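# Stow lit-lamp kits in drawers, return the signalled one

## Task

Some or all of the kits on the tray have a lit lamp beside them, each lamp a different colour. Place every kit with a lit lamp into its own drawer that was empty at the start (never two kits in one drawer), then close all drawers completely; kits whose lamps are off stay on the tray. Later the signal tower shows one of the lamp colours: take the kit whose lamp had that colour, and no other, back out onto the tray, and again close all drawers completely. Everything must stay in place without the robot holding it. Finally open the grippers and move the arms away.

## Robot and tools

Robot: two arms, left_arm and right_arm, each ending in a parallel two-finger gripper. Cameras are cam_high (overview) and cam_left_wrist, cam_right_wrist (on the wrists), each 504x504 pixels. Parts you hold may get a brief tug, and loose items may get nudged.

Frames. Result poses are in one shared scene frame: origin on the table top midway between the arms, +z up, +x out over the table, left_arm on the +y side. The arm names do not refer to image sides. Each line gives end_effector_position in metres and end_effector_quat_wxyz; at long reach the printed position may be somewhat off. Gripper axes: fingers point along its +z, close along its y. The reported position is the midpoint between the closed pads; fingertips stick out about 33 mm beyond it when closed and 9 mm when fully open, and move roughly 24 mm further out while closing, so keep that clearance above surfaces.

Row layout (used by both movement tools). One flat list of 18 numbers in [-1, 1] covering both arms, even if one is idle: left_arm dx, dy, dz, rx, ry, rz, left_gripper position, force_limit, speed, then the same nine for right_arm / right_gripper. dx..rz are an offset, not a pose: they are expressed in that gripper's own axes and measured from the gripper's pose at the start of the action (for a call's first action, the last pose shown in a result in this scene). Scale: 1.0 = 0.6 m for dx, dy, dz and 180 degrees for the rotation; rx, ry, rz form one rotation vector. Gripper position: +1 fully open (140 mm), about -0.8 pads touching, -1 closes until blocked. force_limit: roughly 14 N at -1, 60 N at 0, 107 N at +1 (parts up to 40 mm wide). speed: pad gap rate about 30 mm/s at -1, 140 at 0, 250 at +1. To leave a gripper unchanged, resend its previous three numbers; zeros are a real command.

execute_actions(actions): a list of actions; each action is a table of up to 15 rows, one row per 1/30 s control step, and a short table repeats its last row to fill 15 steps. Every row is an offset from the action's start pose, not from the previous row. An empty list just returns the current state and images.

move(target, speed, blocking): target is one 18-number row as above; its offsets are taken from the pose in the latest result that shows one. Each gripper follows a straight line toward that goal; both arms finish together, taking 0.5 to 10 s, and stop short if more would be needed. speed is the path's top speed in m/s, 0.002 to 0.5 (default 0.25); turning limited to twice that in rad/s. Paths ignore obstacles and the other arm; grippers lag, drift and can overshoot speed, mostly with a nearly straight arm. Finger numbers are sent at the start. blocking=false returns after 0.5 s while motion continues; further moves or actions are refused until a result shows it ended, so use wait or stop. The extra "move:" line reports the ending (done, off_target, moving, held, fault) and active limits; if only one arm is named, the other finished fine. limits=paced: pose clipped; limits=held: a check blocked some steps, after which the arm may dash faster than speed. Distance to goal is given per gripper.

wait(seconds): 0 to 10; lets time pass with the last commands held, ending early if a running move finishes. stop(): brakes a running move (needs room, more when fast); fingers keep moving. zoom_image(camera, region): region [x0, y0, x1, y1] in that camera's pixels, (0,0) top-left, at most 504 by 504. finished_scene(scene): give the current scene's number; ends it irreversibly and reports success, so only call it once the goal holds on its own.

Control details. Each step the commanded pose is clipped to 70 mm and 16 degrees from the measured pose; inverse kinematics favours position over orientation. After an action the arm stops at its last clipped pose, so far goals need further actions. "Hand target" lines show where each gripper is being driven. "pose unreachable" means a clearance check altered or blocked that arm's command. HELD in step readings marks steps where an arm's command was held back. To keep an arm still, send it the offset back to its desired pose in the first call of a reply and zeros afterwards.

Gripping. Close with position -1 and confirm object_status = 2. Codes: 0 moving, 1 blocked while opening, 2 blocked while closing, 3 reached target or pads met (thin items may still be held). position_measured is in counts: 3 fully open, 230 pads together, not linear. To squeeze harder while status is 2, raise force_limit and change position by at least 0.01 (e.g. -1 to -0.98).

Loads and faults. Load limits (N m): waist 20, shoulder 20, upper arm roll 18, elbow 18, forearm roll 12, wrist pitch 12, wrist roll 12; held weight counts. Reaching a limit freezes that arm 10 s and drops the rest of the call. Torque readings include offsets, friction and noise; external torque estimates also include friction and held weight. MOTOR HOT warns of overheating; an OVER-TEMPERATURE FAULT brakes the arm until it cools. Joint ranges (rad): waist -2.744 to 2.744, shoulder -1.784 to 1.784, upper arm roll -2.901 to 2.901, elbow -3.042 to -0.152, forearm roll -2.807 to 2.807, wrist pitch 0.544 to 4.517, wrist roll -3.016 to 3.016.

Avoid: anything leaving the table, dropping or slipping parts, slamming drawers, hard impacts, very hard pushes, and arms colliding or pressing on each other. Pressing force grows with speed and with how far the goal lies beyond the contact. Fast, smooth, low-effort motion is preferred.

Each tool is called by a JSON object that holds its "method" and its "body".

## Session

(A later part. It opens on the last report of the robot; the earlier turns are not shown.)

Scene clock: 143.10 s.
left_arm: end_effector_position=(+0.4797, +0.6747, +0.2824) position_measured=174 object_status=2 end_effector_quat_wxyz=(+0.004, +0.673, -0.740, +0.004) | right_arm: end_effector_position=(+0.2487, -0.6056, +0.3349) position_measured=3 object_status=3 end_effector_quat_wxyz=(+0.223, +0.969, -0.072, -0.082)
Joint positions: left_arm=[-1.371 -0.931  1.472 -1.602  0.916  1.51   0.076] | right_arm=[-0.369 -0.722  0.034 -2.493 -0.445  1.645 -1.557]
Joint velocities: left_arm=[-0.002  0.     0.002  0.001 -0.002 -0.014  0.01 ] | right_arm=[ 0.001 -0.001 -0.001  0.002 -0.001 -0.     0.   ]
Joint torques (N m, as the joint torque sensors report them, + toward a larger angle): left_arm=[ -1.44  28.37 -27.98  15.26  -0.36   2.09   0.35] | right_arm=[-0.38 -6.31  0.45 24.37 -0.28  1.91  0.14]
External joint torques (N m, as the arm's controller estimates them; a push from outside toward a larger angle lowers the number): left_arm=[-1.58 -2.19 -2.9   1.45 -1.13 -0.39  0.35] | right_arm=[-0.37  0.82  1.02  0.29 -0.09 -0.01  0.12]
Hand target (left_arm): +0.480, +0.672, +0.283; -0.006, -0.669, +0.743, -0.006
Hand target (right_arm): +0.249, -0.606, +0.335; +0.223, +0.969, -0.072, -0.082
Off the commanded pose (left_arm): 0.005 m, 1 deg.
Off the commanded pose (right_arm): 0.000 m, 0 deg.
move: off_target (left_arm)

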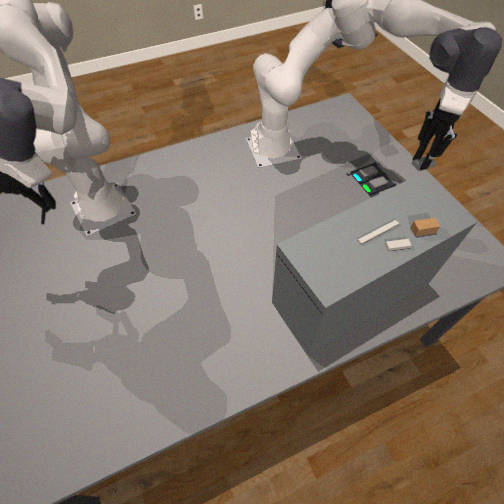

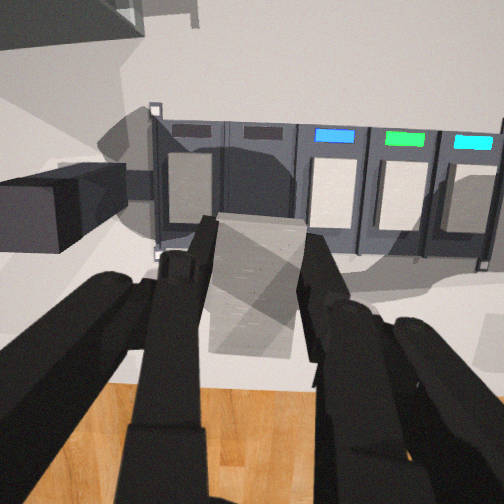

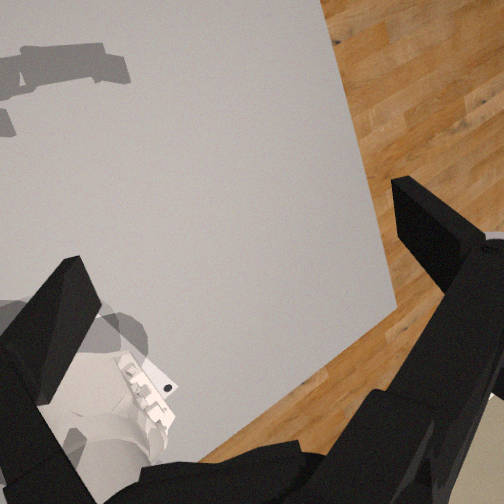

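{"method": "move", "body": {"target": [0.387,-0.07,0,0,0,0.475,-1,0,0,0,0,0,0,0,0,1,0,0], "speed": 0.2}}

{"method": "move", "body": {"target": [-0.1,0,0.03,0,-0.05,0,-1,0,0,0,0,0,0,0,0,1,0,0], "speed": 0.06}}

Scene clock: 149.30 s.
left_arm: end_effector_position=(+0.4990, +0.4407, +0.2893) position_measured=174 object_status=2 end_effector_quat_wxyz=(+0.004, -0.002, +1.000, -0.010) | right_arm: end_effector_position=(+0.2487, -0.6056, +0.3349) position_measured=3 object_status=3 end_effector_quat_wxyz=(+0.223, +0.969, -0.072, -0.082)
Joint positions: left_arm=[-1.63  -1.175  1.208 -1.811  1.075  1.36   1.   ] | right_arm=[-0.369 -0.722  0.034 -2.493 -0.445  1.645 -1.557]
Joint velocities: left_arm=[-0.    -0.001  0.     0.001 -0.001  0.     0.03 ] | right_arm=[ 0.001  0.    -0.    -0.001 -0.001  0.002  0.   ]
Joint torques (N m, as the joint torque sensors report them, + toward a larger angle): left_arm=[ -0.55  25.88 -31.08   8.33   1.38   2.17   0.31] | right_arm=[-0.54 -6.47  0.25 24.38 -0.27  1.9   0.13]
External joint torques (N m, as the arm's controller estimates them; a push from outside toward a larger angle lowers the number): left_arm=[-0.6  -2.21 -3.19 -0.96  0.64 -0.31  0.31] | right_arm=[-0.55  0.64  0.8   0.29 -0.09 -0.03  0.11]
Hand target (left_arm): +0.499, +0.441, +0.290; +0.005, +0.005, +1.000, -0.008
Hand target (right_arm): +0.249, -0.606, +0.335; +0.223, +0.969, -0.072, -0.082
Off the commanded pose (left_arm): 0.004 m, 1 deg.
Off the commanded pose (right_arm): 0.000 m, 0 deg.
move: off_target (left_arm)

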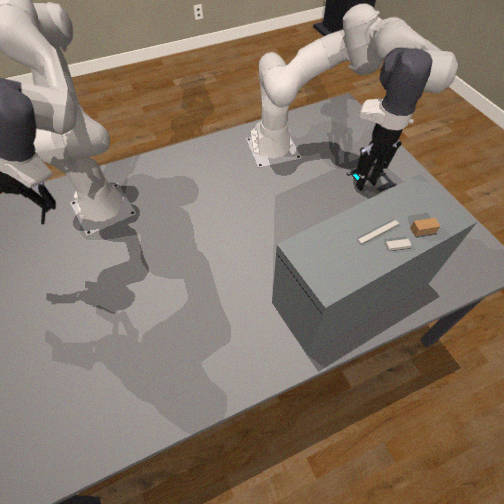

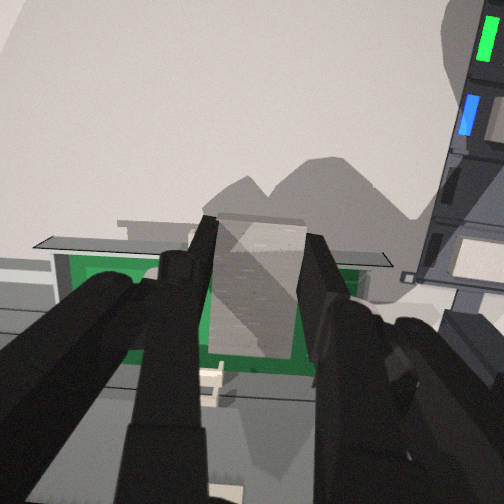

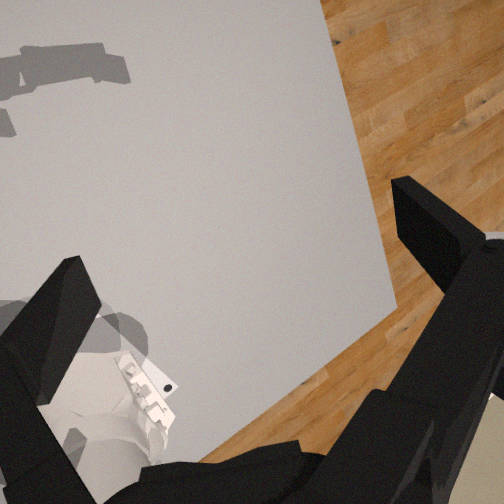

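Scene clock: 150.87 s.
left_arm: end_effector_position=(+0.5492, +0.4421, +0.2692) position_measured=174 object_status=2 end_effector_quat_wxyz=(+0.068, -0.004, +0.998, -0.009) | right_arm: end_effector_position=(+0.2487, -0.6056, +0.3349) position_measured=3 object_status=3 end_effector_quat_wxyz=(+0.223, +0.969, -0.072, -0.082)
Joint positions: left_arm=[-1.647 -1.226  1.249 -1.838  1.206  1.495  0.994] | right_arm=[-0.369 -0.722  0.034 -2.493 -0.445  1.645 -1.557]
Joint velocities: left_arm=[-0.002 -0.012 -0.001 -0.002  0.008 -0.002 -0.014] | right_arm=[-0.001 -0.002  0.    -0.001  0.001  0.001 -0.001]
Joint torques (N m, as the joint torque sensors report them, + toward a larger angle): left_arm=[ -2.84  25.58 -29.45   9.74   4.78   6.18   0.34] | right_arm=[-0.42 -6.49  0.46 24.62 -0.28  1.91  0.15]
External joint torques (N m, as the arm's controller estimates them; a push from outside toward a larger angle lowers the number): left_arm=[-2.94 -3.69 -0.3   1.32  3.83  3.46  0.34] | right_arm=[-0.46  0.69  0.94  0.58 -0.1  -0.01  0.13]
Hand target (left_arm): +0.559, +0.440, +0.272; +0.083, -0.004, +0.997, -0.011
Hand target (right_arm): +0.249, -0.606, +0.335; +0.223, +0.969, -0.072, -0.082
Off the commanded pose (left_arm): 0.010 m, 2 deg.
Off the commanded pose (right_arm): 0.000 m, 0 deg.
move: off_target (left_arm)

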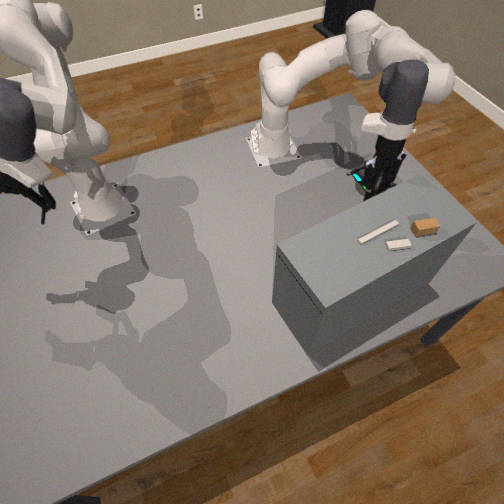

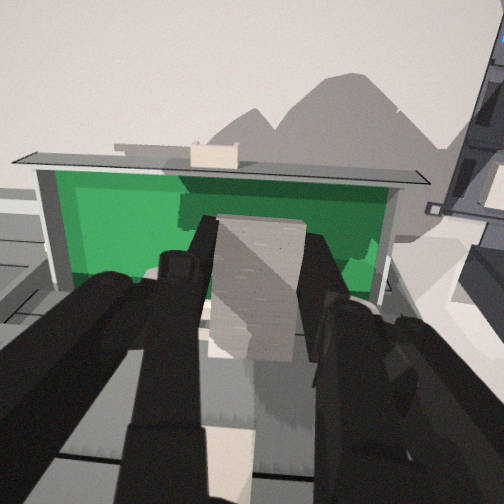

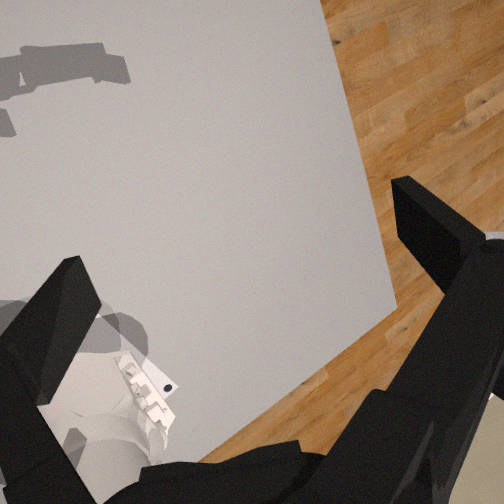

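{"method": "move", "body": {"target": [0.015,0,0,0,0,0,-1,0,0,0,0,0,0,0,0,1,0,0], "speed": 0.04}}

{"method": "move", "body": {"target": [0,0.07,0,0,0,0,-1,0,0,0,0,0,0,0,0,1,0,0], "speed": 0.05}}

{"method": "move", "body": {"target": [-0.035,0,0.03,0,0,0,-1,0,0,0,0,0,0,0,0,1,0,0], "speed": 0.03}}

Scene clock: 153.87 s.
left_arm: end_effector_position=(+0.5412, +0.4433, +0.2673) position_measured=174 object_status=2 end_effector_quat_wxyz=(+0.068, -0.002, +0.998, -0.006) | right_arm: end_effector_position=(+0.2487, -0.6056, +0.3349) position_measured=3 object_status=3 end_effector_quat_wxyz=(+0.223, +0.969, -0.072, -0.082)
Joint positions: left_arm=[-1.624 -1.232  1.239 -1.869  1.207  1.494  0.989] | right_arm=[-0.369 -0.722  0.034 -2.493 -0.445  1.645 -1.557]
Joint velocities: left_arm=[ 0.003 -0.001 -0.002 -0.004  0.    -0.    -0.002] | right_arm=[-0.001 -0.001 -0.001  0.002  0.001 -0.    -0.   ]
Joint torques (N m, as the joint torque sensors report them, + toward a larger angle): left_arm=[  1.61  24.59 -32.01   7.14   0.05   2.78  -0.13] | right_arm=[-0.52 -6.23  0.29 24.36 -0.28  1.91  0.11]
External joint torques (N m, as the arm's controller estimates them; a push from outside toward a larger angle lowers the number): left_arm=[ 1.6  -4.   -2.87 -1.31 -0.9   0.07 -0.13] | right_arm=[-0.47  0.99  0.89  0.17 -0.09 -0.02  0.09]
Hand target (left_arm): +0.540, +0.442, +0.268; +0.068, -0.004, +0.998, -0.008
Hand target (right_arm): +0.249, -0.606, +0.335; +0.223, +0.969, -0.072, -0.082
Off the commanded pose (left_arm): 0.002 m, 0 deg.
Off the commanded pose (right_arm): 0.000 m, 0 deg.
move: done

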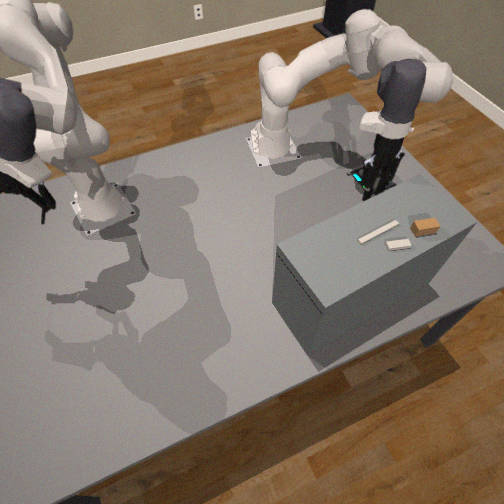

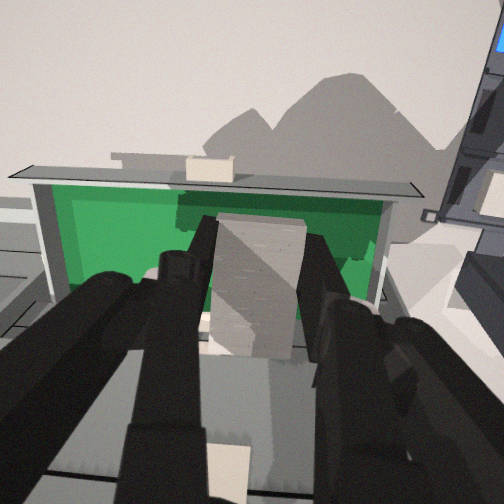

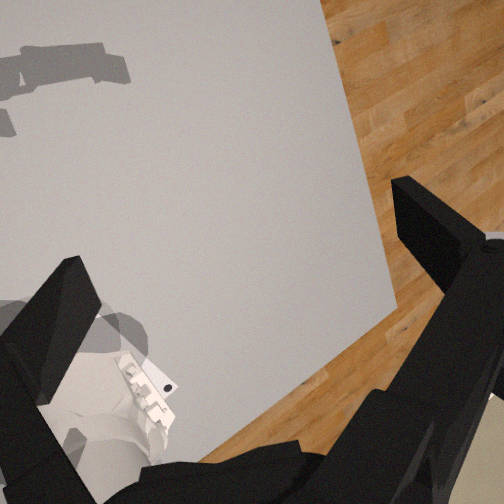

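Scene clock: 155.00 s.
left_arm: end_effector_position=(+0.5410, +0.4819, +0.2665) position_measured=174 object_status=2 end_effector_quat_wxyz=(+0.067, -0.007, +0.998, -0.008) | right_arm: end_effector_position=(+0.2487, -0.6056, +0.3349) position_measured=3 object_status=3 end_effector_quat_wxyz=(+0.223, +0.969, -0.072, -0.082)
Joint positions: left_arm=[-1.579 -1.243  1.244 -1.843  1.212  1.488  1.052] | right_arm=[-0.369 -0.722  0.034 -2.493 -0.445  1.645 -1.557]
Joint velocities: left_arm=[-0.001  0.001 -0.     0.    -0.     0.     0.034] | right_arm=[ 0.001  0.001 -0.001  0.001  0.    -0.    -0.001]
Joint torques (N m, as the joint torque sensors report them, + toward a larger angle): left_arm=[  1.99  26.6  -30.17   9.07   1.71   2.4    0.35] | right_arm=[-0.78 -6.27  0.6  24.54 -0.26  1.91  0.1 ]
External joint torques (N m, as the arm's controller estimates them; a push from outside toward a larger angle lowers the number): left_arm=[ 2.02 -2.9  -0.79  1.08  0.8  -0.33  0.36] | right_arm=[-0.81  0.77  1.13  0.51 -0.08 -0.01  0.08]
Hand target (left_arm): +0.541, +0.486, +0.266; +0.067, -0.002, +0.998, -0.006
Hand target (right_arm): +0.249, -0.606, +0.335; +0.223, +0.969, -0.072, -0.082
Off the commanded pose (left_arm): 0.003 m, 1 deg.
Off the commanded pose (right_arm): 0.000 m, 0 deg.
move: done

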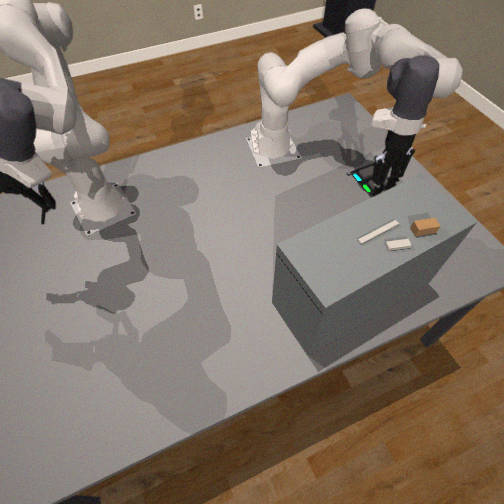

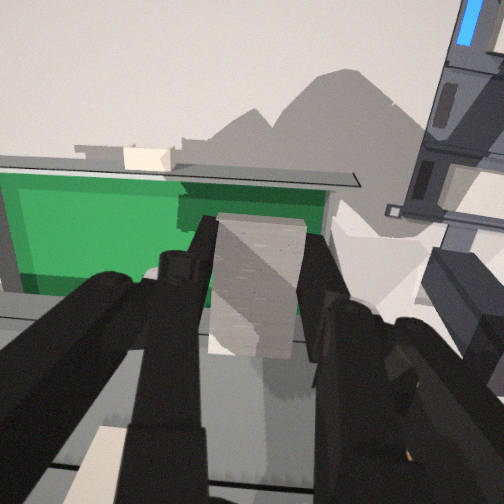

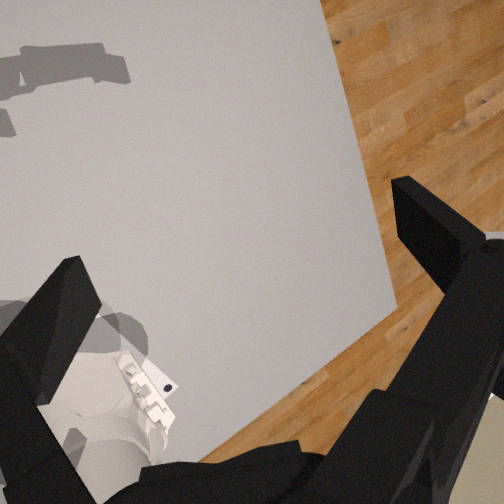

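Scene clock: 156.17 s.
left_arm: end_effector_position=(+0.5598, +0.4811, +0.2513) position_measured=174 object_status=2 end_effector_quat_wxyz=(+0.063, -0.010, +0.998, -0.008) | right_arm: end_effector_position=(+0.2487, -0.6056, +0.3349) position_measured=3 object_status=3 end_effector_quat_wxyz=(+0.223, +0.969, -0.072, -0.082)
Joint positions: left_arm=[-1.635 -1.245  1.292 -1.789  1.233  1.503  1.058] | right_arm=[-0.369 -0.722  0.034 -2.493 -0.445  1.645 -1.557]
Joint velocities: left_arm=[-0.003 -0.     0.     0.002 -0.    -0.002  0.003] | right_arm=[-0.    -0.001 -0.001  0.001  0.001 -0.     0.   ]
Joint torques (N m, as the joint torque sensors report them, + toward a larger angle): left_arm=[ -1.62  27.53 -29.35   9.21   2.58   3.78   0.54] | right_arm=[-0.49 -6.44  0.54 24.08 -0.26  1.92  0.13]
External joint torques (N m, as the arm's controller estimates them; a push from outside toward a larger angle lowers the number): left_arm=[-1.63 -3.66  0.29  1.63  1.68  1.07  0.54] | right_arm=[-0.49  0.76  1.1  -0.06 -0.07 -0.01  0.11]
Hand target (left_arm): +0.564, +0.481, +0.252; +0.067, -0.007, +0.998, -0.008
Hand target (right_arm): +0.249, -0.606, +0.335; +0.223, +0.969, -0.072, -0.082
Off the commanded pose (left_arm): 0.005 m, 1 deg.
Off the commanded pose (right_arm): 0.000 m, 0 deg.
move: off_target (left_arm)

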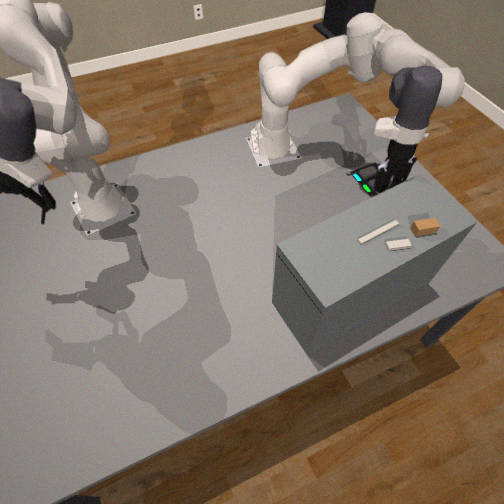

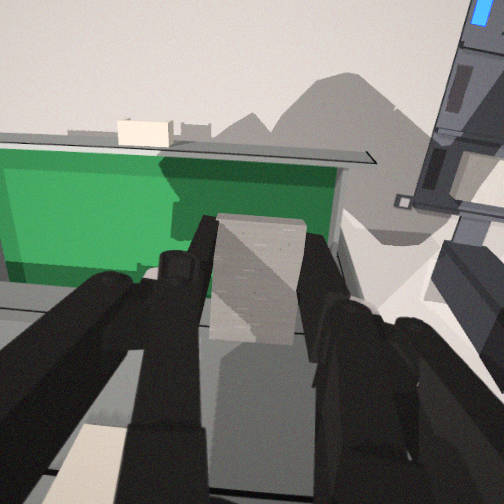

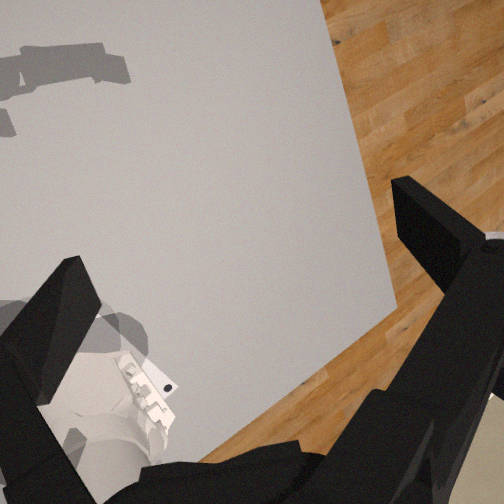

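{"method": "move", "body": {"target": [0.02,-0.025,0.055,0,0,0,-1,0,0,0,0,0,0,0,0,1,0,0], "speed": 0.025}}

Scene clock: 160.57 s.
left_arm: end_effector_position=(+0.5513, +0.4641, +0.2180) position_measured=174 object_status=2 end_effector_quat_wxyz=(+0.061, -0.005, +0.998, -0.008) | right_arm: end_effector_position=(+0.2487, -0.6056, +0.3349) position_measured=3 object_status=3 end_effector_quat_wxyz=(+0.223, +0.969, -0.072, -0.082)
Joint positions: left_arm=[-1.615 -1.27   1.327 -1.879  1.258  1.552  1.017] | right_arm=[-0.369 -0.722  0.034 -2.493 -0.445  1.645 -1.557]
Joint velocities: left_arm=[ 0.003 -0.    -0.001 -0.003  0.001  0.012 -0.013] | right_arm=[-0.    -0.001 -0.     0.    -0.001 -0.    -0.001]
Joint torques (N m, as the joint torque sensors report them, + toward a larger angle): left_arm=[  1.56  26.75 -30.53   6.83   1.88   3.23   0.12] | right_arm=[-0.53 -6.43  0.62 24.39 -0.3   1.9   0.11]
External joint torques (N m, as the arm's controller estimates them; a push from outside toward a larger angle lowers the number): left_arm=[ 1.64 -3.17 -0.37 -0.63  0.97  0.54  0.12] | right_arm=[-0.51  0.75  1.17  0.25 -0.11 -0.03  0.09]
Hand target (left_arm): +0.552, +0.465, +0.217; +0.063, -0.009, +0.998, -0.008
Hand target (right_arm): +0.249, -0.606, +0.335; +0.223, +0.969, -0.072, -0.082
Off the commanded pose (left_arm): 0.002 m, 1 deg.
Off the commanded pose (right_arm): 0.000 m, 0 deg.
move: done

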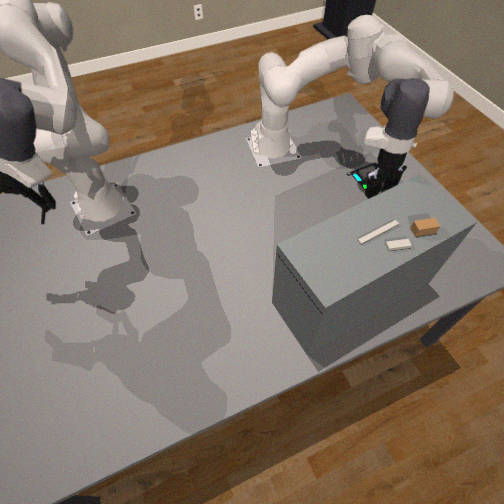

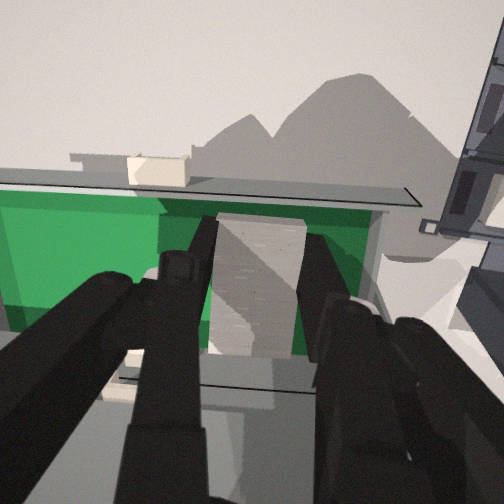

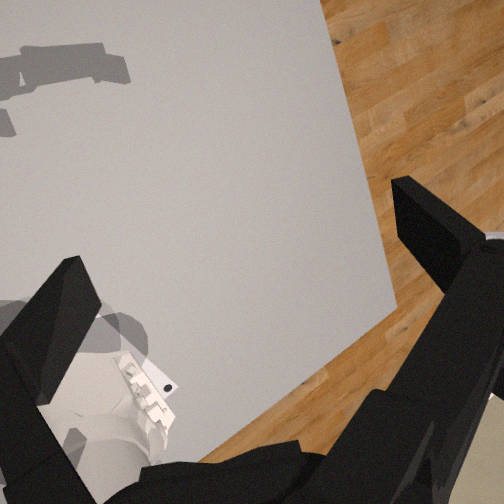

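{"method": "move", "body": {"target": [-0.006,0.008,0.04,0,0,0,-1,0,0,0,0,0,0,0,0,1,0,0], "speed": 0.015}}

Scene clock: 163.60 s.
left_arm: end_effector_position=(+0.5565, +0.4700, +0.1960) position_measured=174 object_status=2 end_effector_quat_wxyz=(+0.059, -0.009, +0.998, -0.008) | right_arm: end_effector_position=(+0.2487, -0.6056, +0.3349) position_measured=3 object_status=3 end_effector_quat_wxyz=(+0.223, +0.969, -0.072, -0.082)
Joint positions: left_arm=[-1.617 -1.286  1.368 -1.881  1.283  1.581  1.018] | right_arm=[-0.369 -0.722  0.034 -2.493 -0.445  1.645 -1.557]
Joint velocities: left_arm=[ 0.001  0.    -0.001  0.001  0.004  0.005  0.002] | right_arm=[ 0.    -0.    -0.001 -0.     0.001 -0.     0.   ]
Joint torques (N m, as the joint torque sensors report them, + toward a larger angle): left_arm=[ -1.81  26.45 -30.27   5.03   1.85   3.16   0.28] | right_arm=[-0.29 -6.27  0.71 24.26 -0.28  1.89  0.11]
External joint torques (N m, as the arm's controller estimates them; a push from outside toward a larger angle lowers the number): left_arm=[-1.74 -4.11  0.4  -2.08  0.95  0.46  0.28] | right_arm=[-0.3   0.85  1.25  0.23 -0.1  -0.02  0.09]
Hand target (left_arm): +0.558, +0.468, +0.194; +0.060, -0.005, +0.998, -0.008
Hand target (right_arm): +0.249, -0.606, +0.335; +0.223, +0.969, -0.072, -0.082
Off the commanded pose (left_arm): 0.002 m, 1 deg.
Off the commanded pose (right_arm): 0.000 m, 0 deg.
move: done

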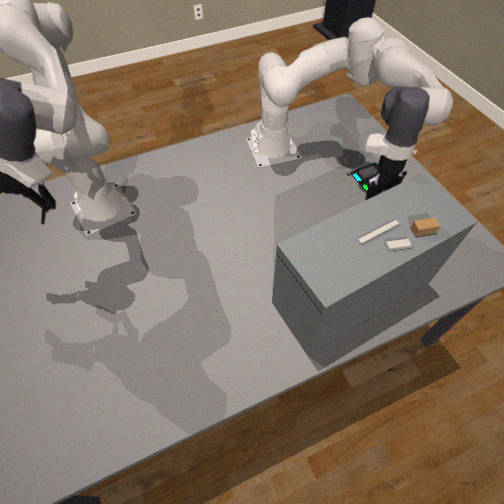

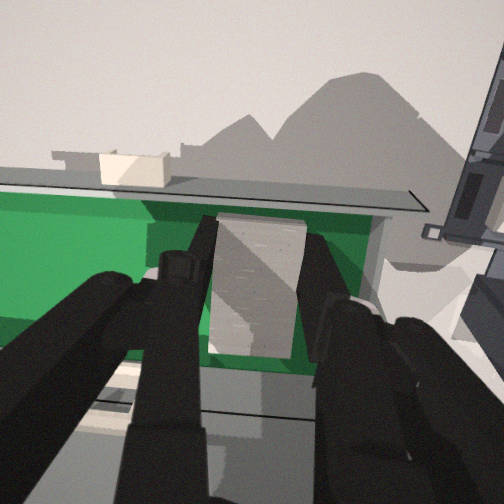

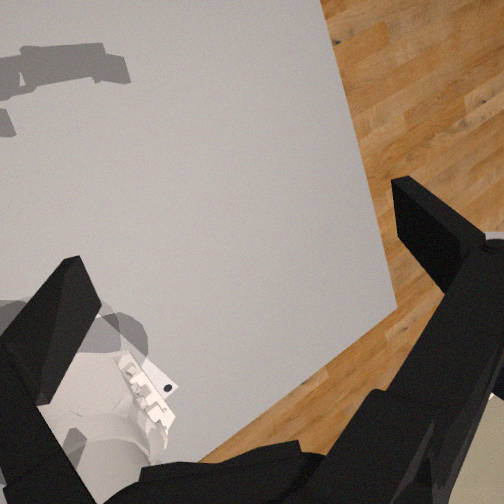

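{"method": "move", "body": {"target": [0.004,0,0.04,0,0,0,-1,0,0,0,0,0,0,0,0,1,0,0], "speed": 0.015}}

Scene clock: 166.63 s.
left_arm: end_effector_position=(+0.5669, +0.4706, +0.1929) position_measured=174 object_status=2 end_effector_quat_wxyz=(+0.079, -0.010, +0.997, -0.009) | right_arm: end_effector_position=(+0.2487, -0.6056, +0.3349) position_measured=3 object_status=3 end_effector_quat_wxyz=(+0.223, +0.969, -0.072, -0.082)
Joint positions: left_arm=[-1.608 -1.288  1.38  -1.896  1.307  1.631  1.014] | right_arm=[-0.369 -0.722  0.034 -2.493 -0.445  1.645 -1.557]
Joint velocities: left_arm=[ 0.002  0.001  0.003 -0.001  0.     0.017 -0.002] | right_arm=[ 0.     0.002  0.001 -0.    -0.001  0.    -0.002]
Joint torques (N m, as the joint torque sensors report them, + toward a larger angle): left_arm=[ -2.    23.07 -16.59   0.46   0.41   1.     0.04] | right_arm=[-0.56 -6.44  0.37 24.36 -0.3   1.88  0.11]
External joint torques (N m, as the arm's controller estimates them; a push from outside toward a larger angle lowers the number): left_arm=[-1.75 -7.29 14.22 -6.59 -0.52 -1.77  0.04] | right_arm=[-0.56  0.54  0.91  0.38 -0.11 -0.03  0.09]
Hand target (left_arm): +0.557, +0.469, +0.172; +0.059, -0.009, +0.998, -0.008
Hand target (right_arm): +0.249, -0.606, +0.335; +0.223, +0.969, -0.072, -0.082
Off the commanded pose (left_arm): 0.023 m, 2 deg.
Off the commanded pose (right_arm): 0.000 m, 0 deg.
move: off_target (left_arm)

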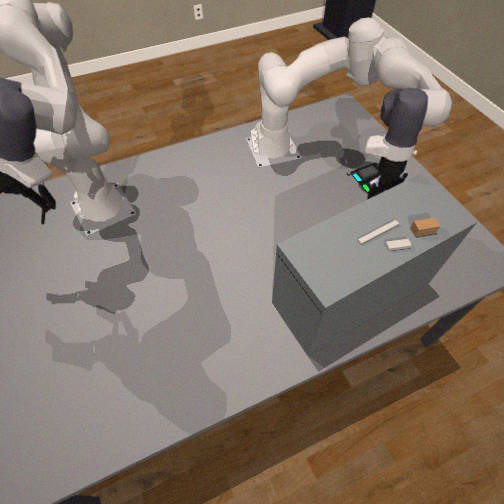

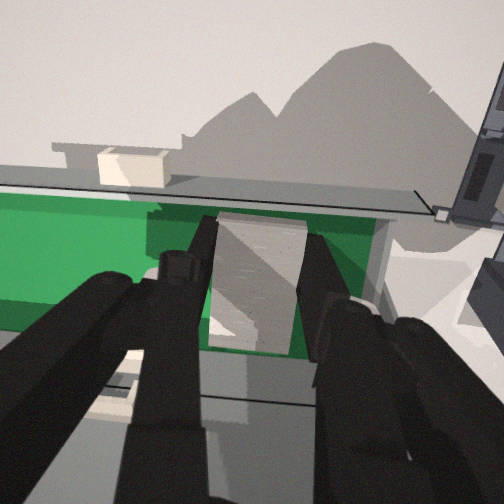

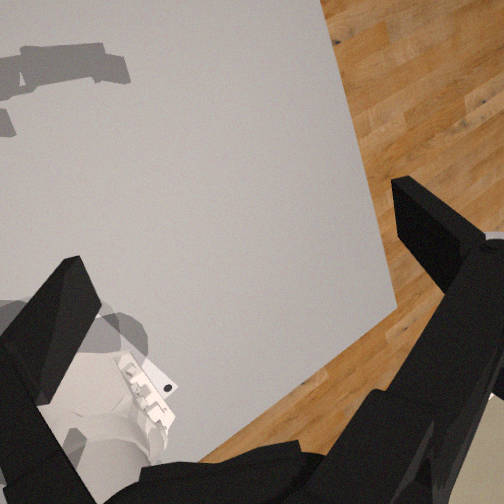

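Floor contact. Release.

{"method": "move", "body": {"target": [0.008,0,-0.003,0,0,0,-0.2,0,0,0,0,0,0,0,0,1,0,0], "speed": 0.02}}

{"method": "move", "body": {"target": [0.01,0,-0.08,0,0,0,-0.2,0,0,0,0,0,0,0,0,1,0,0], "speed": 0.05}}

{"method": "move", "body": {"target": [0.15,0,-0.02,0,-0.16,0,-1,0,0,0,0,0,0,0,0,1,0,0], "speed": 0.15}}

Scene clock: 169.17 s.
left_arm: end_effector_position=(+0.5638, +0.4712, +0.1937) position_measured=154 object_status=3 end_effector_quat_wxyz=(+0.080, -0.009, +0.997, -0.008) | right_arm: end_effector_position=(+0.2487, -0.6056, +0.3349) position_measured=3 object_status=3 end_effector_quat_wxyz=(+0.223, +0.969, -0.072, -0.082)
Joint positions: left_arm=[-1.596 -1.287  1.376 -1.91   1.308  1.634  1.014] | right_arm=[-0.369 -0.722  0.034 -2.493 -0.445  1.645 -1.557]
Joint velocities: left_arm=[ 0.     0.002 -0.001 -0.002 -0.    -0.     0.002] | right_arm=[-0.     0.001 -0.001  0.     0.    -0.001 -0.002]
Joint torques (N m, as the joint torque sensors report them, + toward a larger angle): left_arm=[  1.97  27.25 -33.43   6.09  -0.08   2.44  -0.14] | right_arm=[-0.37 -6.4   0.38 24.17 -0.27  1.9   0.1 ]
External joint torques (N m, as the arm's controller estimates them; a push from outside toward a larger angle lowers the number): left_arm=[ 2.12 -2.76 -2.65 -1.07 -1.03 -0.33 -0.13] | right_arm=[-0.34  0.7   0.97  0.16 -0.09  0.    0.08]
Hand target (left_arm): +0.562, +0.471, +0.194; +0.079, -0.010, +0.997, -0.009
Hand target (right_arm): +0.249, -0.606, +0.335; +0.223, +0.969, -0.072, -0.082
Off the commanded pose (left_arm): 0.002 m, 0 deg.
Off the commanded pose (right_arm): 0.000 m, 0 deg.
move: done

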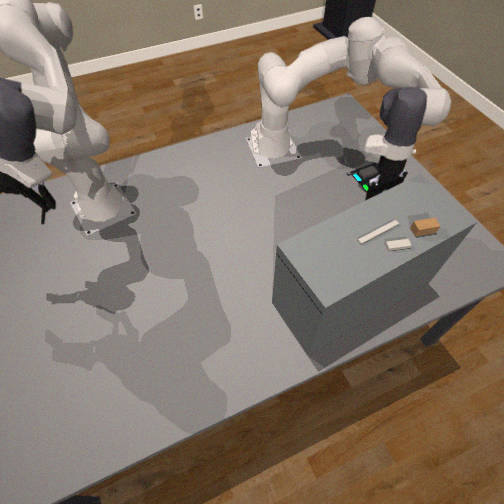

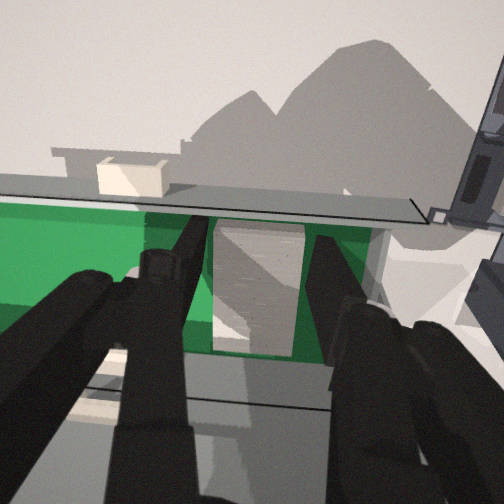

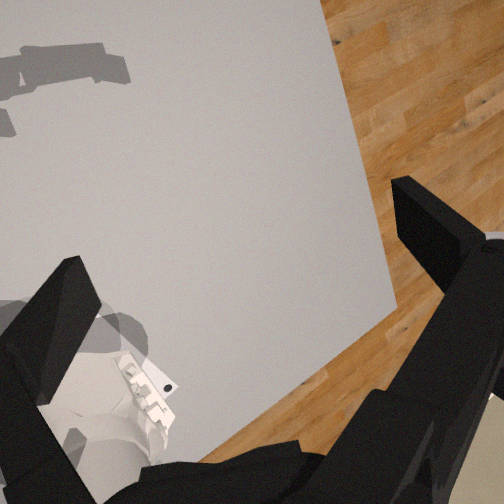

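Scene clock: 170.47 s.
left_arm: end_effector_position=(+0.5518, +0.4707, +0.2394) position_measured=154 object_status=3 end_effector_quat_wxyz=(+0.082, -0.009, +0.997, -0.008) | right_arm: end_effector_position=(+0.2487, -0.6056, +0.3349) position_measured=3 object_status=3 end_effector_quat_wxyz=(+0.223, +0.969, -0.072, -0.082)
Joint positions: left_arm=[-1.575 -1.255  1.292 -1.898  1.251  1.572  1.019] | right_arm=[-0.369 -0.722  0.034 -2.493 -0.445  1.645 -1.557]
Joint velocities: left_arm=[ 0.001 -0.    -0.002 -0.    -0.001 -0.015  0.003] | right_arm=[-0.001 -0.002 -0.    -0.001 -0.    -0.001 -0.   ]
Joint torques (N m, as the joint torque sensors report them, + toward a larger angle): left_arm=[  1.73  27.31 -32.75   9.2   -0.3    2.32   0.4 ] | right_arm=[-0.37 -6.4   0.48 24.3  -0.28  1.91  0.13]
External joint torques (N m, as the arm's controller estimates them; a push from outside toward a larger angle lowers the number): left_arm=[ 1.67 -1.57 -2.84  1.11 -1.26 -0.46  0.4 ] | right_arm=[-0.34  0.75  1.07  0.28 -0.09  0.    0.11]
Hand target (left_arm): +0.550, +0.472, +0.240; +0.080, -0.009, +0.997, -0.008
Hand target (right_arm): +0.249, -0.606, +0.335; +0.223, +0.969, -0.072, -0.082
Off the commanded pose (left_arm): 0.002 m, 0 deg.
Off the commanded pose (right_arm): 0.000 m, 0 deg.
move: done

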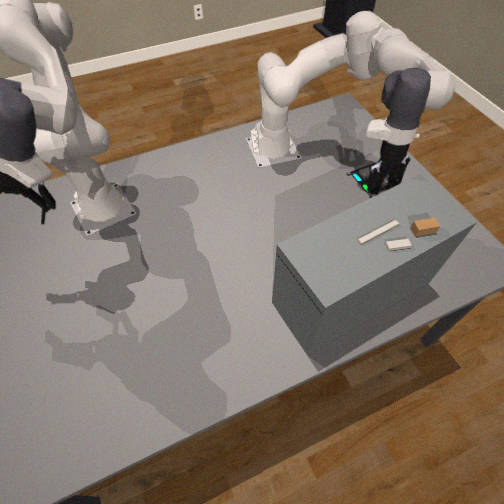

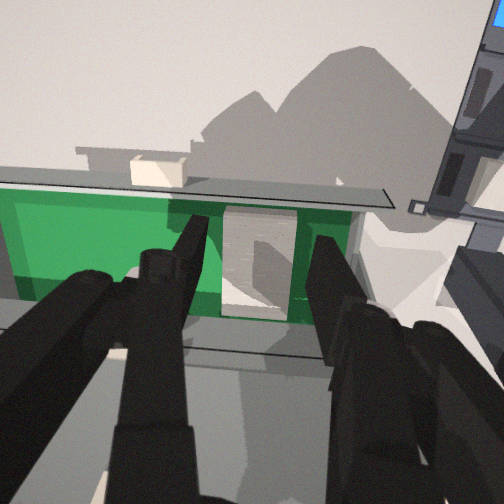

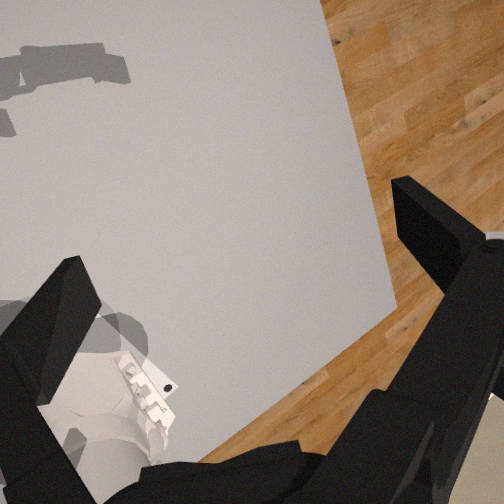

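Scene clock: 172.67 s.
left_arm: end_effector_position=(+0.4601, +0.4758, +0.2328) position_measured=233 object_status=3 end_effector_quat_wxyz=(+0.322, -0.012, +0.947, -0.004) | right_arm: end_effector_position=(+0.2487, -0.6056, +0.3349) position_measured=3 object_status=3 end_effector_quat_wxyz=(+0.223, +0.969, -0.072, -0.082)
Joint positions: left_arm=[-0.945 -1.624  1.228 -2.672  1.675  1.901  0.89 ] | right_arm=[-0.369 -0.722  0.034 -2.493 -0.445  1.645 -1.557]
Joint velocities: left_arm=[ 0.001 -0.004  0.002 -0.     0.011  0.004 -0.006] | right_arm=[ 0.     0.    -0.    -0.    -0.001 -0.    -0.   ]
Joint torques (N m, as the joint torque sensors report them, + toward a larger angle): left_arm=[  2.11  13.6  -23.5    2.68   2.21   3.46  -0.17] | right_arm=[-0.6  -6.41  0.59 24.35 -0.3   1.9   0.11]
External joint torques (N m, as the arm's controller estimates them; a push from outside toward a larger angle lowers the number): left_arm=[ 2.1  -2.71  0.21 -2.64  0.94  0.35 -0.16] | right_arm=[-0.6   0.69  1.14  0.31 -0.11 -0.02  0.09]
Hand target (left_arm): +0.461, +0.476, +0.233; +0.324, -0.014, +0.946, -0.004
Hand target (right_arm): +0.249, -0.606, +0.335; +0.223, +0.969, -0.072, -0.082
Off the commanded pose (left_arm): 0.008 m, 1 deg.
Off the commanded pose (right_arm): 0.000 m, 0 deg.
move: off_target (left_arm)

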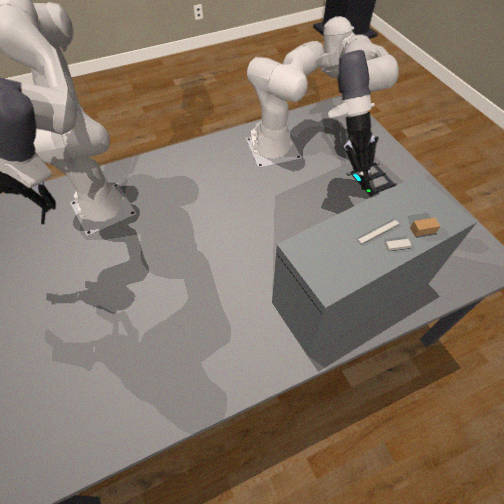

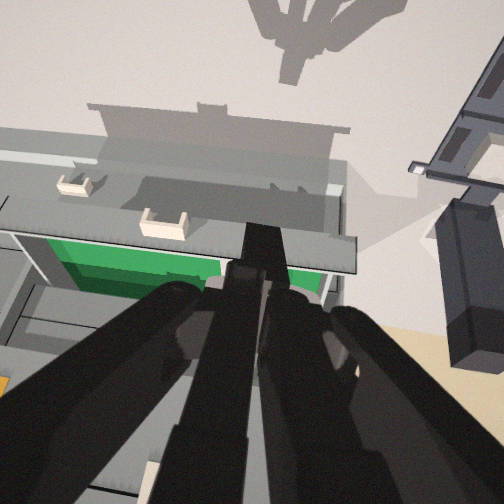

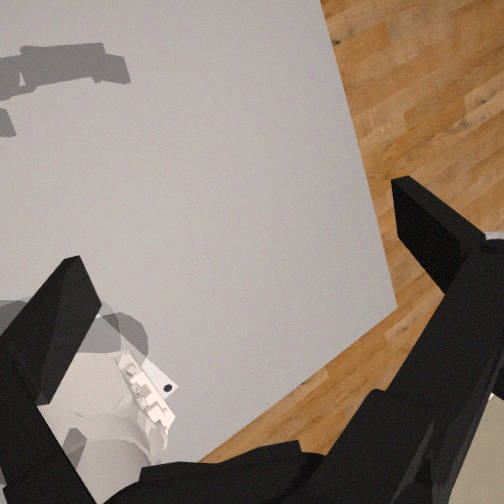

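{"method": "move", "body": {"target": [0.027,0,0.035,0,0,0,-1,0,0,0,0,0,0,0,0,1,0,0], "speed": 0.05}}

{"method": "move", "body": {"target": [-0.12,0,0.092,0,0,0,-1,0,0,0,0,0,0,0,0,1,0,0], "speed": 0.035}}

Scene clock: 175.93 s.
left_arm: end_effector_position=(+0.4593, +0.4755, +0.2050) position_measured=233 object_status=3 end_effector_quat_wxyz=(+0.318, -0.010, +0.948, -0.003) | right_arm: end_effector_position=(+0.2487, -0.6056, +0.3349) position_measured=3 object_status=3 end_effector_quat_wxyz=(+0.223, +0.969, -0.072, -0.082)
Joint positions: left_arm=[-0.928 -1.634  1.306 -2.694  1.744  1.924  0.889] | right_arm=[-0.369 -0.722  0.034 -2.493 -0.445  1.645 -1.557]
Joint velocities: left_arm=[ 0.002 -0.003  0.005 -0.001  0.021  0.008 -0.001] | right_arm=[ 0.001 -0.001 -0.001 -0.001  0.001 -0.     0.002]
Joint torques (N m, as the joint torque sensors report them, + toward a larger angle): left_arm=[  2.6   12.97 -23.26   1.95   2.28   3.56   0.05] | right_arm=[-0.29 -6.38  0.44 24.32 -0.28  1.92  0.11]
External joint torques (N m, as the arm's controller estimates them; a push from outside toward a larger angle lowers the number): left_arm=[ 2.54 -2.99  0.62 -1.94  1.03  0.46  0.06] | right_arm=[-0.36  0.76  0.92  0.28 -0.11  0.    0.1 ]
Hand target (left_arm): +0.460, +0.476, +0.206; +0.321, -0.012, +0.947, -0.003
Hand target (right_arm): +0.249, -0.606, +0.335; +0.223, +0.969, -0.072, -0.082
Off the commanded pose (left_arm): 0.002 m, 0 deg.
Off the commanded pose (right_arm): 0.000 m, 0 deg.
move: done

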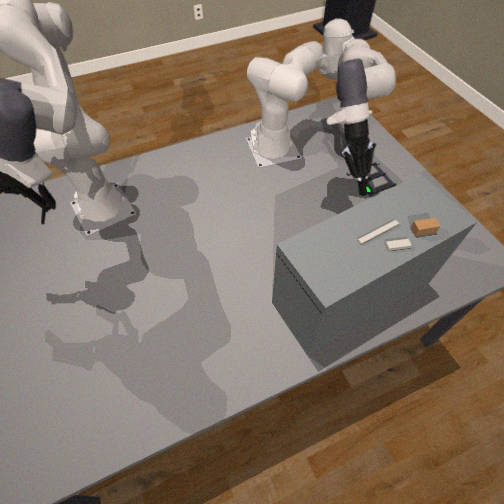

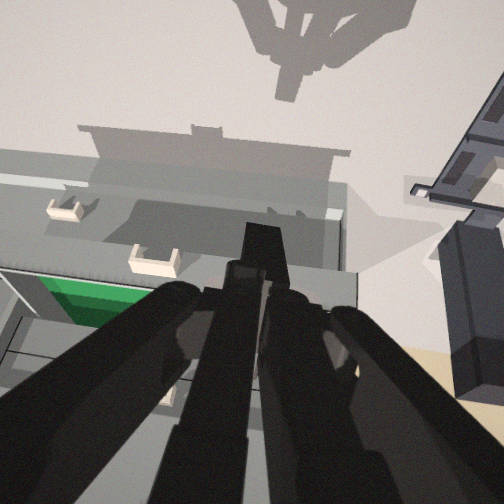

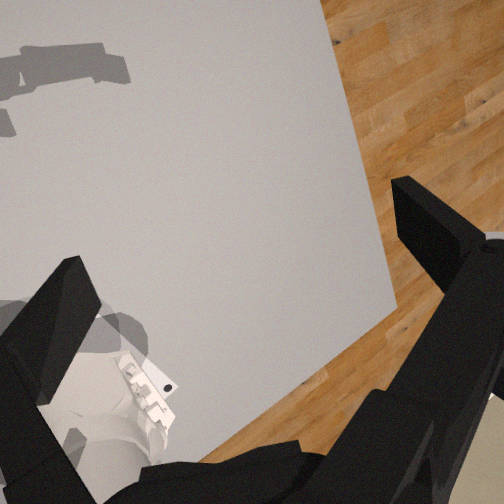

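Scene clock: 178.83 s.
left_arm: end_effector_position=(+0.5495, +0.4742, +0.2071) position_measured=233 object_status=3 end_effector_quat_wxyz=(+0.320, -0.010, +0.947, -0.004) | right_arm: end_effector_position=(+0.2487, -0.6056, +0.3349) position_measured=3 object_status=3 end_effector_quat_wxyz=(+0.223, +0.969, -0.072, -0.082)
Joint positions: left_arm=[-1.214 -1.596  1.346 -2.433  1.815  1.924  0.861] | right_arm=[-0.369 -0.722  0.034 -2.493 -0.445  1.645 -1.557]
Joint velocities: left_arm=[-0.003 -0.001  0.002  0.003  0.001 -0.    -0.   ] | right_arm=[-0.002  0.    -0.001 -0.     0.001  0.     0.   ]
Joint torques (N m, as the joint torque sensors report them, + toward a larger angle): left_arm=[ -2.49  19.1  -28.18   3.61   2.22   3.17  -0.11] | right_arm=[-0.38 -6.37  0.49 24.56 -0.29  1.95  0.12]
External joint torques (N m, as the arm's controller estimates them; a push from outside toward a larger angle lowers the number): left_arm=[-2.58 -1.54  0.09  1.    0.96  0.09 -0.09] | right_arm=[-0.34  0.78  1.08  0.49 -0.1   0.03  0.1 ]
Hand target (left_arm): +0.551, +0.474, +0.206; +0.320, -0.010, +0.947, -0.004
Hand target (right_arm): +0.249, -0.606, +0.335; +0.223, +0.969, -0.072, -0.082
Off the commanded pose (left_arm): 0.004 m, 0 deg.
Off the commanded pose (right_arm): 0.000 m, 0 deg.
move: off_target (left_arm)

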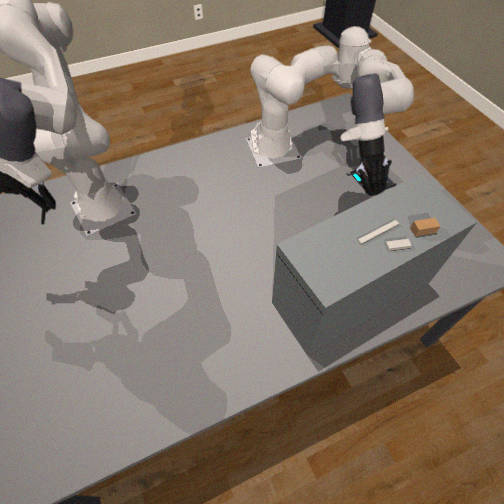

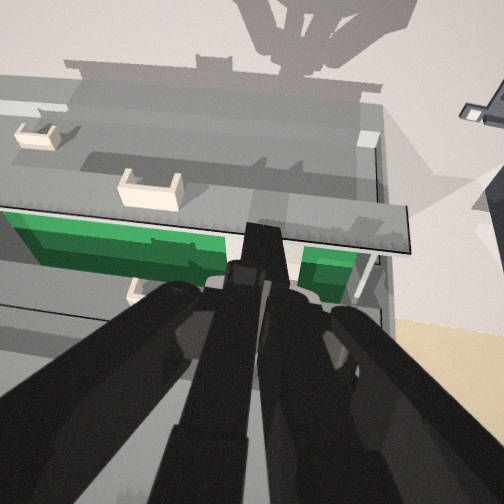

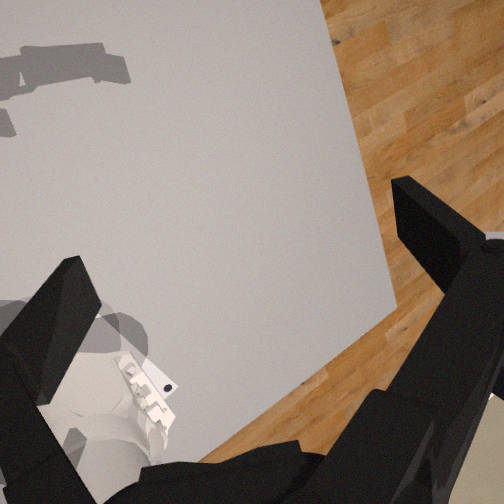

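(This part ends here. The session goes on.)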